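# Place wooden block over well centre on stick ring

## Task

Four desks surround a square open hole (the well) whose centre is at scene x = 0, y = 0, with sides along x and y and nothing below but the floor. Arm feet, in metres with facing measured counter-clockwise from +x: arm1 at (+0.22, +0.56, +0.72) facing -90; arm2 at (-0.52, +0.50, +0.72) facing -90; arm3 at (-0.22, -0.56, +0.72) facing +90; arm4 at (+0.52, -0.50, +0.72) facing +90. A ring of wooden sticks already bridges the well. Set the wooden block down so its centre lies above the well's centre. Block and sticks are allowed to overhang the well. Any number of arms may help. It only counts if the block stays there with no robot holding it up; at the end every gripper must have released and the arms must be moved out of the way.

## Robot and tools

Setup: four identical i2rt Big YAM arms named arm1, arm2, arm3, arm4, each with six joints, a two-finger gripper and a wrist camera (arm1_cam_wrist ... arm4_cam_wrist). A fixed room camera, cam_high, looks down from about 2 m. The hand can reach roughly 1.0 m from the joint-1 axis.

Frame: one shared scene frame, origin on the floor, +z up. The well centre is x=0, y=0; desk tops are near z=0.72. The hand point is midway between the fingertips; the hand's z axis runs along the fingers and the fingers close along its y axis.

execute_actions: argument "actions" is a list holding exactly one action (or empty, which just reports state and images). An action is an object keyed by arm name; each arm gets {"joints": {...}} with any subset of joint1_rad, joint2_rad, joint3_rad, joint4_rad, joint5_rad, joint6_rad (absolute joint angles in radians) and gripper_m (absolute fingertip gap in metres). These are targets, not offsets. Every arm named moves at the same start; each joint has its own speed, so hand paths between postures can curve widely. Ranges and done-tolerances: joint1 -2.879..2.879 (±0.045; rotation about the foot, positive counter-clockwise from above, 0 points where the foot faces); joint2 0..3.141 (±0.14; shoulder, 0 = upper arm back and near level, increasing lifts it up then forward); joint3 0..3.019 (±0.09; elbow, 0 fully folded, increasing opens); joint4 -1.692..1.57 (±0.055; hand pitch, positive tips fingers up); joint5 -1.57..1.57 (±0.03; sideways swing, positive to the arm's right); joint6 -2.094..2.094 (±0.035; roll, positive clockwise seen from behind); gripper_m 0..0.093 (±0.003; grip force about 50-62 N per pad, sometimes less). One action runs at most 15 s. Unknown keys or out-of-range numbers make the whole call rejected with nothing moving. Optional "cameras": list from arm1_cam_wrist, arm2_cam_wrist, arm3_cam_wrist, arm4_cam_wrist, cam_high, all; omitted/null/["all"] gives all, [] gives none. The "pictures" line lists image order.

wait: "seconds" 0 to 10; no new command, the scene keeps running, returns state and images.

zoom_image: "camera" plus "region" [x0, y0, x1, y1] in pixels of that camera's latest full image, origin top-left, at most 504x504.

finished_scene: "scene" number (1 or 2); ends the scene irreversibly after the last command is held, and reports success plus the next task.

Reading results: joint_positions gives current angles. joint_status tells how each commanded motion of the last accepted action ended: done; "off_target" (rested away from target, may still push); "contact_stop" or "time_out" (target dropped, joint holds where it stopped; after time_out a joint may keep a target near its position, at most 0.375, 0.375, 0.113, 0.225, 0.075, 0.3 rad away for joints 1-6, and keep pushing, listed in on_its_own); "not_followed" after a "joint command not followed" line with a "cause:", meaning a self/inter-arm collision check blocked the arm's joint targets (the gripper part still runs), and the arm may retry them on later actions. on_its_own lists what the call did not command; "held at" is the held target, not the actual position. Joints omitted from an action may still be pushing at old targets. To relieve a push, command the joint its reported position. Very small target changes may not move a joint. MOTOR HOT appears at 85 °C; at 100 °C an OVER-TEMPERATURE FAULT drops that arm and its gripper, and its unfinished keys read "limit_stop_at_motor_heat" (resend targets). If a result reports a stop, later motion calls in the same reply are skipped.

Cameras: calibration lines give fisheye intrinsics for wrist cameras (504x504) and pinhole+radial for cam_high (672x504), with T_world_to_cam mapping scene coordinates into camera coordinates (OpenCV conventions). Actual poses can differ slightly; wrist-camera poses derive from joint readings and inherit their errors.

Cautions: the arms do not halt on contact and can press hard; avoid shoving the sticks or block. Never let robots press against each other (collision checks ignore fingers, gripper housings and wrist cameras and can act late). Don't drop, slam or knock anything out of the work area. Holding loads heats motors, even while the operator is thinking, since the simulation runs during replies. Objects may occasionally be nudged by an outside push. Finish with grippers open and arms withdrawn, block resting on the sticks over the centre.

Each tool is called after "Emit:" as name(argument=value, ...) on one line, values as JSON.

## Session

Emit:
execute_actions(actions=[])

Emit:
zoom_image(camera="cam_high", region=[130, 100, 550, 420])

Scene clock: 0.00 s.
Motor temperatures (°C, as the motors report them): arm1=[27 26 26 27 26 27] | arm2=[25 27 28 28 29 26] | arm3=[26 27 26 27 25 26] | arm4=[29 28 26 26 28 25]
arm1.joint_positions: joint1_rad=-0.061 joint2_rad=+0.609 joint3_rad=+1.427 joint4_rad=-1.432 joint5_rad=+0.211 joint6_rad=-0.083 gripper_m=+0.094
arm1.joint_status: not commanded
arm1.hand: x=+0.1692 y=+0.3607 z=+1.3408 quat_wxyz=(-0.235, -0.649, -0.597, +0.410) (m; scene frame)
arm2.joint_positions: joint1_rad=+0.130 joint2_rad=+0.426 joint3_rad=+1.453 joint4_rad=-1.405 joint5_rad=-0.057 joint6_rad=+0.141 gripper_m=+0.095
arm2.joint_status: not commanded
arm2.hand: x=-0.5009 y=+0.3705 z=+1.3464 quat_wxyz=(-0.460, -0.584, -0.585, +0.323) (m; scene frame)
arm3.joint_positions: joint1_rad=-0.320 joint2_rad=+0.509 joint3_rad=+1.410 joint4_rad=-1.477 joint5_rad=+0.277 joint6_rad=-0.176 gripper_m=+0.094
arm3.joint_status: not commanded
arm3.hand: x=-0.1193 y=-0.4234 z=+1.3465 quat_wxyz=(-0.469, +0.515, -0.704, -0.135) (m; scene frame)
arm4.joint_positions: joint1_rad=-0.250 joint2_rad=+0.537 joint3_rad=+1.415 joint4_rad=-1.442 joint5_rad=-0.199 joint6_rad=-0.039 gripper_m=+0.094
arm4.joint_status: not commanded
arm4.hand: x=+0.5329 y=-0.3149 z=+1.2969 quat_wxyz=(-0.334, +0.583, -0.651, -0.353) (m; scene frame)
pictures: arm1_cam_wrist, arm2_cam_wrist, arm3_cam_wrist, arm4_cam_wrist, cam_high
camera_calibration (this result's frames):
arm1_cam_wrist: T_world_to_cam=[[-0.969132, 0.172739, 0.175908, -0.132498], [0.10639, 0.936671, -0.333658, 0.0960991], [-0.222404, -0.304644, -0.926136, 1.51085], [0, 0, 0, 1]] pos_world=[0.197387, 0.393146, 1.45463]
arm2_cam_wrist: T_world_to_cam=[[-0.984016, -0.0969004, -0.149411, -0.257933], [-0.00340307, 0.849078, -0.528257, 0.402822], [0.17805, -0.519304, -0.835836, 1.52954], [0, 0, 0, 1]] pos_world=[-0.524774, 0.427275, 1.4527]
arm3_cam_wrist: T_world_to_cam=[[0.853741, -0.433548, 0.28838, -0.471138], [-0.332199, -0.87999, -0.339502, 0.0481456], [0.400962, 0.194047, -0.895307, 1.45805], [0, 0, 0, 1]] pos_world=[-0.166397, -0.444823, 1.45761]
arm4_cam_wrist: T_world_to_cam=[[0.996584, -0.0584474, -0.0583476, -0.478149], [-0.0759231, -0.92641, -0.368782, 0.2324], [-0.0324995, 0.371952, -0.927683, 1.45919], [0, 0, 0, 1]] pos_world=[0.541583, -0.355398, 1.41147]
Images, in order (width x height): arm1_cam_wrist 504x504, arm2_cam_wrist 504x504, arm3_cam_wrist 504x504, arm4_cam_wrist 504x504, cam_high 672x504.

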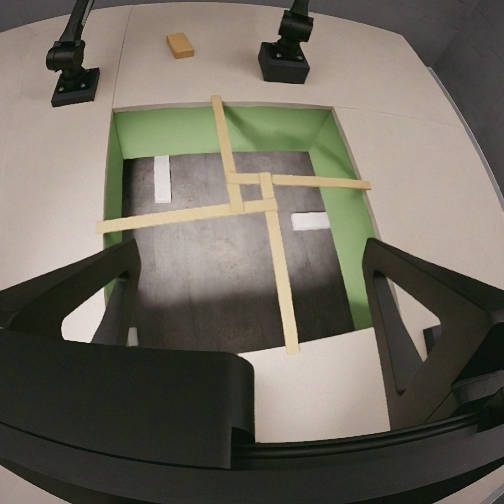

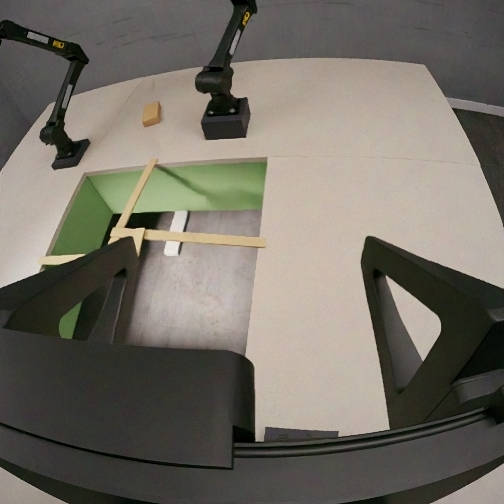

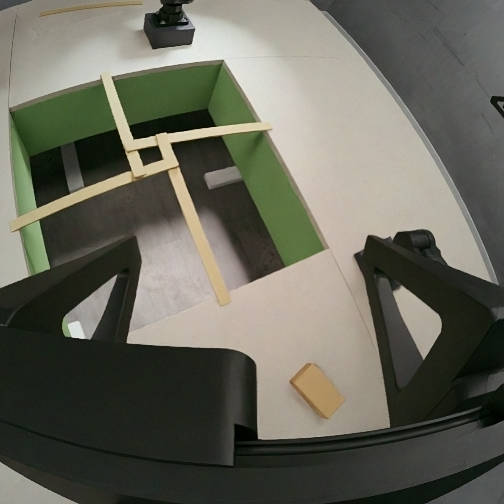

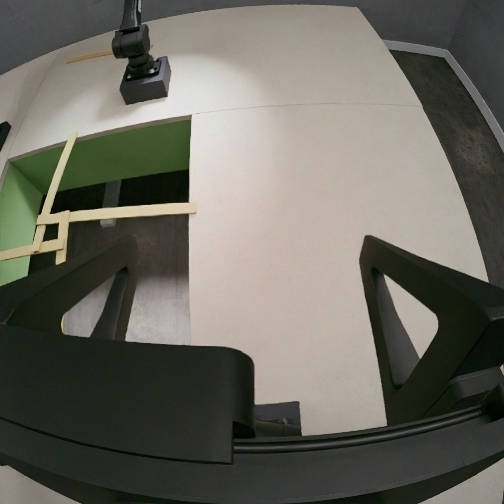

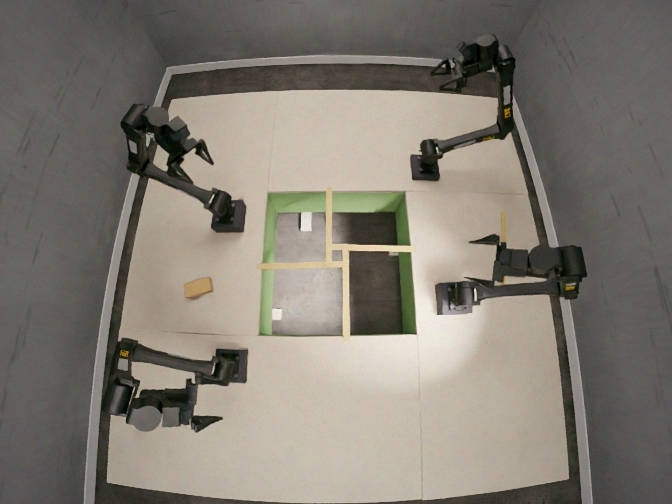

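Region (130, 100, 550, 420) of cam_high's 672x504 image, scaled by 1.200, with more detail than that image has; it fills the top 384 rows of this view, and the rest is white.

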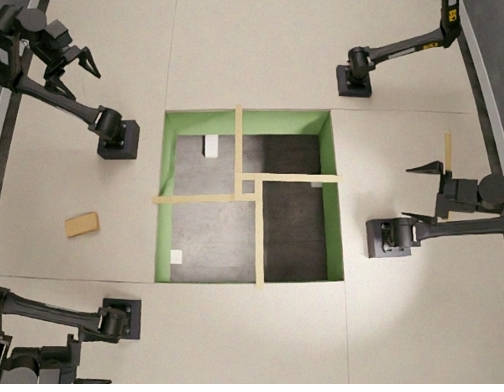

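Emit:
execute_actions(actions=[{"arm3":{"joints":{"joint1_rad":-1.91,"joint2_rad":1.55,"joint3_rad":0.94,"joint4_rad":-0.96,"joint5_rad":0,"joint6_rad":0.96}}}], cameras=["arm3_cam_wrist"])

Scene clock: 3.30 s.
Motor temperatures (°C, as the motors report them): arm1=[27 26 27 27 26 27] | arm2=[25 27 28 28 29 26] | arm3=[26 28 27 27 25 26] | arm4=[29 28 27 26 28 25]
arm1.joint_positions: joint1_rad=-0.061 joint2_rad=+0.609 joint3_rad=+1.427 joint4_rad=-1.432 joint5_rad=+0.211 joint6_rad=-0.083 gripper_m=+0.094
arm1.joint_status: not commanded
arm1.hand: x=+0.1692 y=+0.3607 z=+1.3408 quat_wxyz=(-0.235, -0.649, -0.597, +0.410) (m; scene frame)
arm2.joint_positions: joint1_rad=+0.130 joint2_rad=+0.426 joint3_rad=+1.453 joint4_rad=-1.405 joint5_rad=-0.057 joint6_rad=+0.141 gripper_m=+0.095
arm2.joint_status: not commanded
arm2.hand: x=-0.5009 y=+0.3705 z=+1.3464 quat_wxyz=(-0.460, -0.584, -0.585, +0.323) (m; scene frame)
arm3.joint_positions: joint1_rad=-1.912 joint2_rad=+1.543 joint3_rad=+0.945 joint4_rad=-0.969 joint5_rad=+0.000 joint6_rad=+0.946 gripper_m=+0.094
arm3.joint_status: all done
arm3.hand: x=+0.1542 y=-0.6975 z=+0.8529 quat_wxyz=(-0.001, -0.605, -0.796, -0.002) (m; scene frame)
arm4.joint_positions: joint1_rad=-0.250 joint2_rad=+0.537 joint3_rad=+1.415 joint4_rad=-1.442 joint5_rad=-0.199 joint6_rad=-0.039 gripper_m=+0.094
arm4.joint_status: not commanded
arm4.hand: x=+0.5329 y=-0.3149 z=+1.2969 quat_wxyz=(-0.334, +0.583, -0.651, -0.353) (m; scene frame)
pictures: arm3_cam_wrist
camera_calibration (this result's frames):
arm3_cam_wrist: T_world_to_cam=[[-0.964324, -0.26465, -0.00621157, -0.03178], [-0.217421, 0.778411, 0.588901, 0.0774825], [-0.151018, 0.569242, -0.808181, 1.23216], [0, 0, 0, 1]] pos_world=[0.172278, -0.770122, 0.949984]
Images, in order (width x height): arm3_cam_wrist 504x504.

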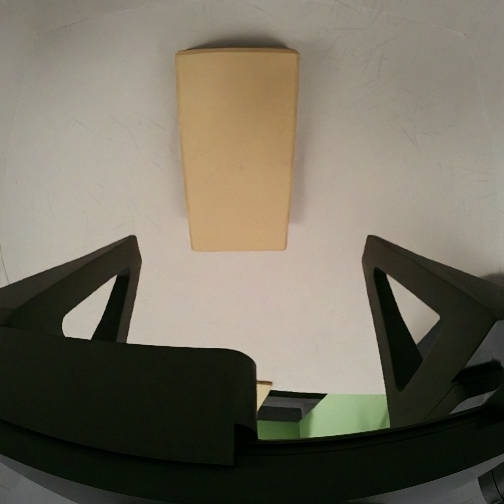

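Emit:
execute_actions(actions=[{"arm3":{"joints":{"joint1_rad":-1.865,"joint2_rad":1.775,"joint3_rad":0.85,"joint4_rad":-0.635,"joint6_rad":1.0}}}], cameras=["arm3_cam_wrist"])

Scene clock: 7.93 s.
Motor temperatures (°C, as the motors report them): arm1=[27 26 29 28 26 27] | arm2=[25 27 29 29 29 26] | arm3=[26 28 28 27 25 26] | arm4=[29 28 28 26 28 25]
arm1.joint_positions: joint1_rad=-0.061 joint2_rad=+0.609 joint3_rad=+1.427 joint4_rad=-1.432 joint5_rad=+0.211 joint6_rad=-0.083 gripper_m=+0.094
arm1.joint_status: not commanded
arm1.hand: x=+0.1692 y=+0.3607 z=+1.3408 quat_wxyz=(-0.235, -0.649, -0.597, +0.410) (m; scene frame)
arm2.joint_positions: joint1_rad=+0.130 joint2_rad=+0.426 joint3_rad=+1.453 joint4_rad=-1.405 joint5_rad=-0.057 joint6_rad=+0.141 gripper_m=+0.095
arm2.joint_status: not commanded
arm2.hand: x=-0.5009 y=+0.3705 z=+1.3464 quat_wxyz=(-0.460, -0.584, -0.585, +0.323) (m; scene frame)
arm3.joint_positions: joint1_rad=-1.868 joint2_rad=+1.777 joint3_rad=+0.852 joint4_rad=-0.650 joint5_rad=-0.002 joint6_rad=+0.986 gripper_m=+0.094
arm3.joint_status: all done
arm3.hand: x=+0.1590 y=-0.6800 z=+0.7391 quat_wxyz=(+0.003, -0.603, -0.798, -0.001) (m; scene frame)
arm4.joint_positions: joint1_rad=-0.250 joint2_rad=+0.537 joint3_rad=+1.415 joint4_rad=-1.442 joint5_rad=-0.199 joint6_rad=-0.039 gripper_m=+0.094
arm4.joint_status: not commanded
arm4.hand: x=+0.5329 y=-0.3149 z=+1.2969 quat_wxyz=(-0.334, +0.583, -0.651, -0.353) (m; scene frame)
pictures: arm3_cam_wrist
camera_calibration (this result's frames):
arm3_cam_wrist: T_world_to_cam=[[-0.963328, -0.268327, -0.000869605, -0.0298192], [-0.216337, 0.774755, 0.594099, 0.125364], [-0.158739, 0.5725, -0.804392, 1.13161], [0, 0, 0, 1]] pos_world=[0.178025, -0.752972, 0.83575]
Images, in order (width x height): arm3_cam_wrist 504x504.

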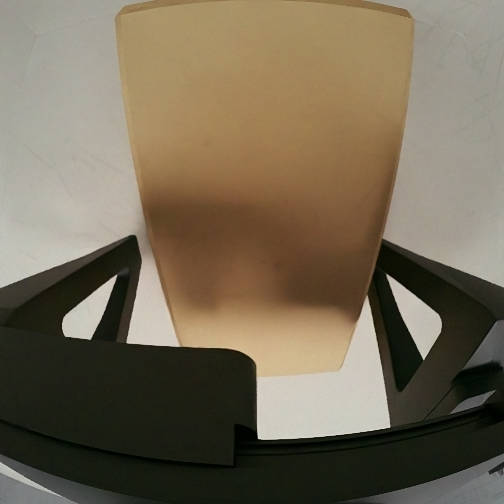

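Emit:
execute_actions(actions=[{"arm3":{"joints":{"gripper_m":0.03}}}], cameras=[])

Emit:
execute_actions(actions=[{"arm3":{"joints":{"joint2_rad":1.7,"joint3_rad":1.25,"joint4_rad":-1.1}}}], cameras=[])

Emit:
execute_actions(actions=[{"arm3":{"joints":{"joint1_rad":-0.37,"joint2_rad":2.0,"joint3_rad":1.7,"joint4_rad":-1.27,"joint6_rad":-0.37}}}], cameras=[])

Emit:
execute_actions(actions=[{"arm3":{"joints":{"joint2_rad":2.07,"joint3_rad":1.58,"joint4_rad":-1.07}}}], cameras=["arm3_cam_wrist","arm2_cam_wrist"])

Scene clock: 10.50 s.
Motor temperatures (°C, as the motors report them): arm1=[27 26 29 28 26 27] | arm2=[25 27 29 29 29 26] | arm3=[26 28 28 27 25 26] | arm4=[29 28 28 26 28 25]
arm1.joint_positions: joint1_rad=-0.061 joint2_rad=+0.609 joint3_rad=+1.427 joint4_rad=-1.432 joint5_rad=+0.211 joint6_rad=-0.083 gripper_m=+0.094
arm1.joint_status: not commanded
arm1.hand: x=+0.1692 y=+0.3607 z=+1.3408 quat_wxyz=(-0.235, -0.649, -0.597, +0.410) (m; scene frame)
arm2.joint_positions: joint1_rad=+0.130 joint2_rad=+0.426 joint3_rad=+1.453 joint4_rad=-1.405 joint5_rad=-0.057 joint6_rad=+0.141 gripper_m=+0.095
arm2.joint_status: not commanded
arm2.hand: x=-0.5009 y=+0.3705 z=+1.3464 quat_wxyz=(-0.460, -0.584, -0.585, +0.323) (m; scene frame)
arm3.joint_positions: joint1_rad=-1.868 joint2_rad=+1.777 joint3_rad=+0.852 joint4_rad=-0.648 joint5_rad=-0.001 joint6_rad=+0.987 gripper_m=+0.069
arm3.joint_status: gripper_m off_target (ended at +0.069, target +0.030)
arm3.hand: x=+0.1593 y=-0.6803 z=+0.7391 quat_wxyz=(+0.002, -0.604, -0.797, -0.001) (m; scene frame)
arm4.joint_positions: joint1_rad=-0.250 joint2_rad=+0.537 joint3_rad=+1.415 joint4_rad=-1.442 joint5_rad=-0.199 joint6_rad=-0.039 gripper_m=+0.094
arm4.joint_status: not commanded
arm4.hand: x=+0.5329 y=-0.3149 z=+1.2969 quat_wxyz=(-0.334, +0.583, -0.651, -0.353) (m; scene frame)
pictures: none
No camera images: the call's "cameras" was empty. Leave "cameras" out to get every camera's image.

Scene clock: 11.67 s.
Motor temperatures (°C, as the motors report them): arm1=[27 26 30 28 26 27] | arm2=[25 27 29 29 29 26] | arm3=[26 28 28 27 25 26] | arm4=[29 28 29 26 28 25]
arm1.joint_positions: joint1_rad=-0.061 joint2_rad=+0.609 joint3_rad=+1.427 joint4_rad=-1.432 joint5_rad=+0.211 joint6_rad=-0.083 gripper_m=+0.094
arm1.joint_status: not commanded
arm1.hand: x=+0.1692 y=+0.3607 z=+1.3408 quat_wxyz=(-0.235, -0.649, -0.597, +0.410) (m; scene frame)
arm2.joint_positions: joint1_rad=+0.130 joint2_rad=+0.426 joint3_rad=+1.453 joint4_rad=-1.405 joint5_rad=-0.057 joint6_rad=+0.141 gripper_m=+0.095
arm2.joint_status: not commanded
arm2.hand: x=-0.5009 y=+0.3705 z=+1.3464 quat_wxyz=(-0.460, -0.584, -0.585, +0.323) (m; scene frame)
arm3.joint_positions: joint1_rad=-1.868 joint2_rad=+1.701 joint3_rad=+1.216 joint4_rad=-1.086 joint5_rad=-0.001 joint6_rad=+0.988 gripper_m=+0.069
arm3.joint_status: all done
arm3.hand: x=+0.2364 y=-0.7053 z=+0.8759 quat_wxyz=(+0.001, -0.604, -0.797, -0.001) (m; scene frame)
arm4.joint_positions: joint1_rad=-0.250 joint2_rad=+0.537 joint3_rad=+1.415 joint4_rad=-1.442 joint5_rad=-0.199 joint6_rad=-0.039 gripper_m=+0.094
arm4.joint_status: not commanded
arm4.hand: x=+0.5329 y=-0.3149 z=+1.2969 quat_wxyz=(-0.334, +0.583, -0.651, -0.353) (m; scene frame)
pictures: none
No camera images: the call's "cameras" was empty. Leave "cameras" out to get every camera's image.

Scene clock: 13.73 s.
Motor temperatures (°C, as the motors report them): arm1=[27 26 30 28 26 27] | arm2=[25 27 30 29 29 26] | arm3=[26 29 29 27 25 26] | arm4=[29 29 29 26 28 25]
arm1.joint_positions: joint1_rad=-0.061 joint2_rad=+0.609 joint3_rad=+1.427 joint4_rad=-1.432 joint5_rad=+0.211 joint6_rad=-0.083 gripper_m=+0.094
arm1.joint_status: not commanded
arm1.hand: x=+0.1692 y=+0.3607 z=+1.3408 quat_wxyz=(-0.235, -0.649, -0.597, +0.410) (m; scene frame)
arm2.joint_positions: joint1_rad=+0.130 joint2_rad=+0.426 joint3_rad=+1.453 joint4_rad=-1.405 joint5_rad=-0.057 joint6_rad=+0.141 gripper_m=+0.095
arm2.joint_status: not commanded
arm2.hand: x=-0.5009 y=+0.3705 z=+1.3464 quat_wxyz=(-0.460, -0.584, -0.585, +0.323) (m; scene frame)
arm3.joint_positions: joint1_rad=-0.362 joint2_rad=+2.024 joint3_rad=+1.682 joint4_rad=-1.256 joint5_rad=-0.002 joint6_rad=-0.356 gripper_m=+0.069
arm3.joint_status: all done
arm3.hand: x=+0.0029 y=+0.0000 z=+0.8719 quat_wxyz=(+0.012, +0.701, -0.714, +0.004) (m; scene frame)
arm4.joint_positions: joint1_rad=-0.250 joint2_rad=+0.537 joint3_rad=+1.415 joint4_rad=-1.442 joint5_rad=-0.199 joint6_rad=-0.039 gripper_m=+0.094
arm4.joint_status: not commanded
arm4.hand: x=+0.5329 y=-0.3149 z=+1.2969 quat_wxyz=(-0.334, +0.583, -0.651, -0.353) (m; scene frame)
pictures: none
No camera images: the call's "cameras" was empty. Leave "cameras" out to get every camera's image.

Scene clock: 14.73 s.
Motor temperatures (°C, as the motors report them): arm1=[27 26 30 28 26 27] | arm2=[25 27 30 29 29 26] | arm3=[26 29 29 27 25 26] | arm4=[29 29 29 26 28 25]
arm1.joint_positions: joint1_rad=-0.061 joint2_rad=+0.609 joint3_rad=+1.427 joint4_rad=-1.432 joint5_rad=+0.211 joint6_rad=-0.083 gripper_m=+0.094
arm1.joint_status: not commanded
arm1.hand: x=+0.1692 y=+0.3607 z=+1.3408 quat_wxyz=(-0.235, -0.649, -0.597, +0.410) (m; scene frame)
arm2.joint_positions: joint1_rad=+0.130 joint2_rad=+0.426 joint3_rad=+1.453 joint4_rad=-1.405 joint5_rad=-0.057 joint6_rad=+0.141 gripper_m=+0.095
arm2.joint_status: not commanded
arm2.hand: x=-0.5009 y=+0.3705 z=+1.3464 quat_wxyz=(-0.460, -0.584, -0.585, +0.323) (m; scene frame)
arm3.joint_positions: joint1_rad=-0.362 joint2_rad=+2.082 joint3_rad=+1.574 joint4_rad=-1.085 joint5_rad=-0.002 joint6_rad=-0.358 gripper_m=+0.069
arm3.joint_status: all done
arm3.hand: x=+0.0004 y=-0.0066 z=+0.8003 quat_wxyz=(+0.010, +0.701, -0.713, +0.003) (m; scene frame)
arm4.joint_positions: joint1_rad=-0.250 joint2_rad=+0.537 joint3_rad=+1.415 joint4_rad=-1.442 joint5_rad=-0.199 joint6_rad=-0.039 gripper_m=+0.094
arm4.joint_status: not commanded
arm4.hand: x=+0.5329 y=-0.3149 z=+1.2969 quat_wxyz=(-0.334, +0.583, -0.651, -0.353) (m; scene frame)
pictures: arm2_cam_wrist, arm3_cam_wrist
camera_calibration (this result's frames):
arm2_cam_wrist: T_world_to_cam=[[-0.984016, -0.0969004, -0.149411, -0.257933], [-0.00340307, 0.849078, -0.528257, 0.402822], [0.17805, -0.519304, -0.835836, 1.52954], [0, 0, 0, 1]] pos_world=[-0.524774, 0.427275, 1.4527]
arm3_cam_wrist: T_world_to_cam=[[0.999721, -0.0204395, -0.0118521, 0.00778885], [-0.00916161, -0.797731, 0.602944, -0.4846], [-0.0217787, -0.602668, -0.797695, 0.756952], [0, 0, 0, 1]] pos_world=[0.00425899, 0.0697687, 0.896096]
Images, in order (width x height): arm2_cam_wrist 504x504, arm3_cam_wrist 504x504.

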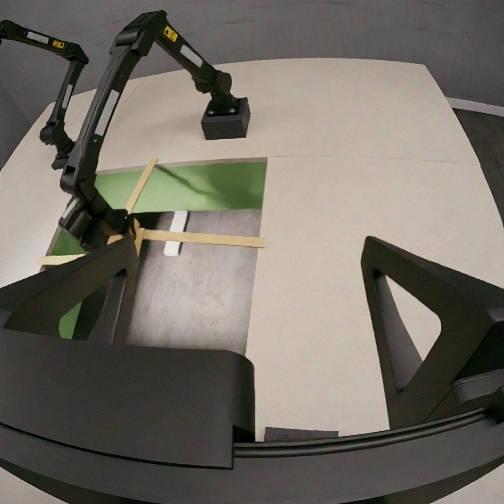

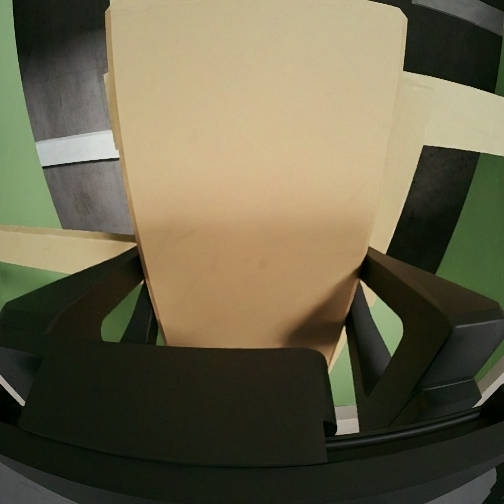

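Contact unclear; probe slightly lower.

Emit:
execute_actions(actions=[{"arm3":{"joints":{"joint3_rad":1.545,"joint4_rad":-1.03}}}], cameras=["arm3_cam_wrist"])

Scene clock: 16.17 s.
Motor temperatures (°C, as the motors report them): arm1=[27 26 30 28 26 27] | arm2=[25 27 30 29 29 26] | arm3=[26 30 29 27 25 26] | arm4=[29 29 29 26 28 25]
arm1.joint_positions: joint1_rad=-0.061 joint2_rad=+0.609 joint3_rad=+1.427 joint4_rad=-1.432 joint5_rad=+0.211 joint6_rad=-0.083 gripper_m=+0.094
arm1.joint_status: not commanded
arm1.hand: x=+0.1692 y=+0.3607 z=+1.3408 quat_wxyz=(-0.235, -0.649, -0.597, +0.410) (m; scene frame)
arm2.joint_positions: joint1_rad=+0.130 joint2_rad=+0.426 joint3_rad=+1.453 joint4_rad=-1.405 joint5_rad=-0.057 joint6_rad=+0.141 gripper_m=+0.095
arm2.joint_status: not commanded
arm2.hand: x=-0.5009 y=+0.3705 z=+1.3464 quat_wxyz=(-0.460, -0.584, -0.585, +0.323) (m; scene frame)
arm3.joint_positions: joint1_rad=-0.362 joint2_rad=+2.075 joint3_rad=+1.555 joint4_rad=-1.049 joint5_rad=-0.002 joint6_rad=-0.359 gripper_m=+0.069
arm3.joint_status: all done
arm3.hand: x=+0.0009 y=-0.0054 z=+0.7977 quat_wxyz=(-0.001, +0.702, -0.713, -0.002) (m; scene frame)
arm4.joint_positions: joint1_rad=-0.250 joint2_rad=+0.537 joint3_rad=+1.415 joint4_rad=-1.442 joint5_rad=-0.199 joint6_rad=-0.039 gripper_m=+0.094
arm4.joint_status: not commanded
arm4.hand: x=+0.5329 y=-0.3149 z=+1.2969 quat_wxyz=(-0.334, +0.583, -0.651, -0.353) (m; scene frame)
pictures: arm3_cam_wrist
camera_calibration (this result's frames):
arm3_cam_wrist: T_world_to_cam=[[0.999802, -0.0195246, -0.0039164, 0.000970852], [-0.0135316, -0.810404, 0.585715, -0.468316], [-0.0146097, -0.585546, -0.810507, 0.765889], [0, 0, 0, 1]] pos_world=[0.00388171, 0.0689575, 0.895063]
Images, in order (width x height): arm3_cam_wrist 504x504.

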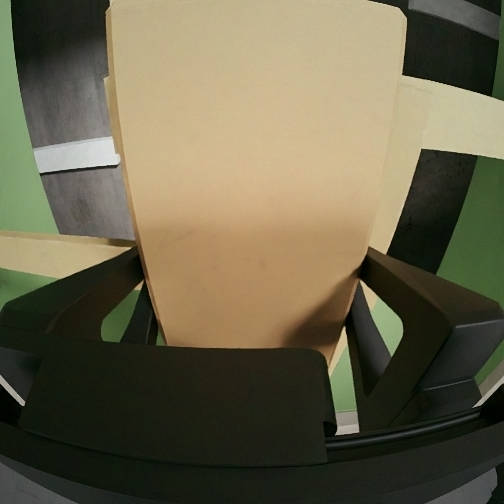

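Shoulder pushed back: contact.

Emit:
execute_actions(actions=[{"arm3":{"joints":{"joint2_rad":2.06,"joint3_rad":1.56,"joint4_rad":-1.049,"gripper_m":0.093}}}], cameras=[])

Emit:
execute_actions(actions=[{"arm3":{"joints":{"joint2_rad":1.7,"joint3_rad":1.5,"joint4_rad":-1.3}}}], cameras=["arm3_cam_wrist","cam_high"])

Scene clock: 18.43 s.
Motor temperatures (°C, as the motors report them): arm1=[27 26 31 28 26 27] | arm2=[25 27 30 29 29 26] | arm3=[26 30 29 27 25 26] | arm4=[29 29 30 26 28 25]
arm1.joint_positions: joint1_rad=-0.061 joint2_rad=+0.609 joint3_rad=+1.427 joint4_rad=-1.432 joint5_rad=+0.211 joint6_rad=-0.083 gripper_m=+0.094
arm1.joint_status: not commanded
arm1.hand: x=+0.1692 y=+0.3607 z=+1.3408 quat_wxyz=(-0.235, -0.649, -0.597, +0.410) (m; scene frame)
arm2.joint_positions: joint1_rad=+0.130 joint2_rad=+0.426 joint3_rad=+1.453 joint4_rad=-1.405 joint5_rad=-0.057 joint6_rad=+0.141 gripper_m=+0.095
arm2.joint_status: not commanded
arm2.hand: x=-0.5009 y=+0.3705 z=+1.3464 quat_wxyz=(-0.460, -0.584, -0.585, +0.323) (m; scene frame)
arm3.joint_positions: joint1_rad=-0.362 joint2_rad=+2.072 joint3_rad=+1.555 joint4_rad=-1.049 joint5_rad=-0.002 joint6_rad=-0.359 gripper_m=+0.093
arm3.joint_status: all done
arm3.hand: x=+0.0011 y=-0.0049 z=+0.7998 quat_wxyz=(-0.003, +0.702, -0.713, -0.003) (m; scene frame)
arm4.joint_positions: joint1_rad=-0.250 joint2_rad=+0.537 joint3_rad=+1.415 joint4_rad=-1.442 joint5_rad=-0.199 joint6_rad=-0.039 gripper_m=+0.094
arm4.joint_status: not commanded
arm4.hand: x=+0.5329 y=-0.3149 z=+1.2969 quat_wxyz=(-0.334, +0.583, -0.651, -0.353) (m; scene frame)
pictures: none
No camera images: the call's "cameras" was empty. Leave "cameras" out to get every camera's image.

Scene clock: 19.80 s.
Motor temperatures (°C, as the motors report them): arm1=[27 26 31 28 26 27] | arm2=[25 27 30 29 29 26] | arm3=[26 30 29 27 25 26] | arm4=[29 29 30 26 28 25]
arm1.joint_positions: joint1_rad=-0.061 joint2_rad=+0.609 joint3_rad=+1.427 joint4_rad=-1.432 joint5_rad=+0.211 joint6_rad=-0.083 gripper_m=+0.094
arm1.joint_status: not commanded
arm1.hand: x=+0.1692 y=+0.3607 z=+1.3408 quat_wxyz=(-0.235, -0.649, -0.597, +0.410) (m; scene frame)
arm2.joint_positions: joint1_rad=+0.130 joint2_rad=+0.426 joint3_rad=+1.453 joint4_rad=-1.405 joint5_rad=-0.057 joint6_rad=+0.141 gripper_m=+0.095
arm2.joint_status: not commanded
arm2.hand: x=-0.5009 y=+0.3705 z=+1.3464 quat_wxyz=(-0.460, -0.584, -0.585, +0.323) (m; scene frame)
arm3.joint_positions: joint1_rad=-0.362 joint2_rad=+1.688 joint3_rad=+1.494 joint4_rad=-1.287 joint5_rad=-0.001 joint6_rad=-0.359 gripper_m=+0.093
arm3.joint_status: all done
arm3.hand: x=-0.0228 y=-0.0666 z=+0.9845 quat_wxyz=(-0.042, +0.701, -0.712, -0.020) (m; scene frame)
arm4.joint_positions: joint1_rad=-0.250 joint2_rad=+0.537 joint3_rad=+1.415 joint4_rad=-1.442 joint5_rad=-0.199 joint6_rad=-0.039 gripper_m=+0.094
arm4.joint_status: not commanded
arm4.hand: x=+0.5329 y=-0.3149 z=+1.2969 quat_wxyz=(-0.334, +0.583, -0.651, -0.353) (m; scene frame)
pictures: arm3_cam_wrist, cam_high
camera_calibration (this result's frames):
arm3_cam_wrist: T_world_to_cam=[[0.999398, -0.0206219, 0.0279072, -0.00714025], [-0.0320654, -0.856226, 0.515605, -0.562124], [0.0132621, -0.51619, -0.856372, 0.931506], [0, 0, 0, 1]] pos_world=[-0.0232425, -0.000619026, 1.08775]
Images, in order (width x height): arm3_cam_wrist 504x504, cam_high 672x504.

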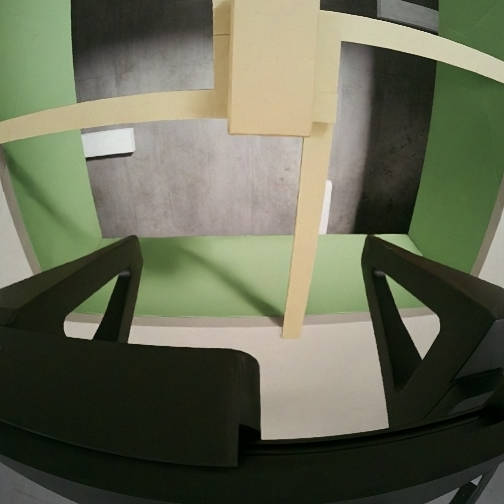

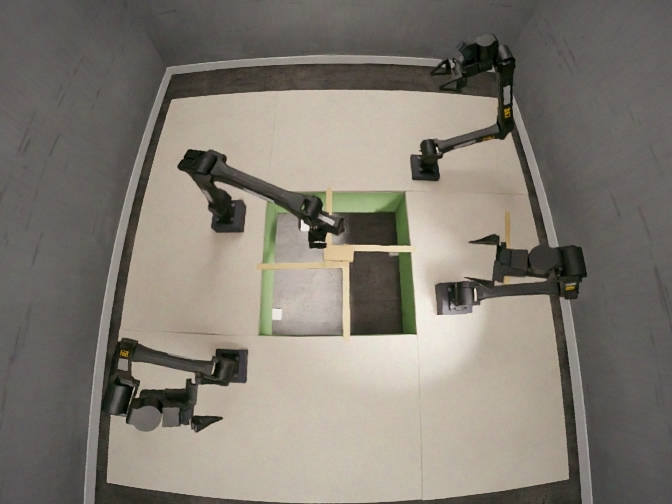

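Emit:
finished_scene(scene=2)

The scene is finished: the task was done.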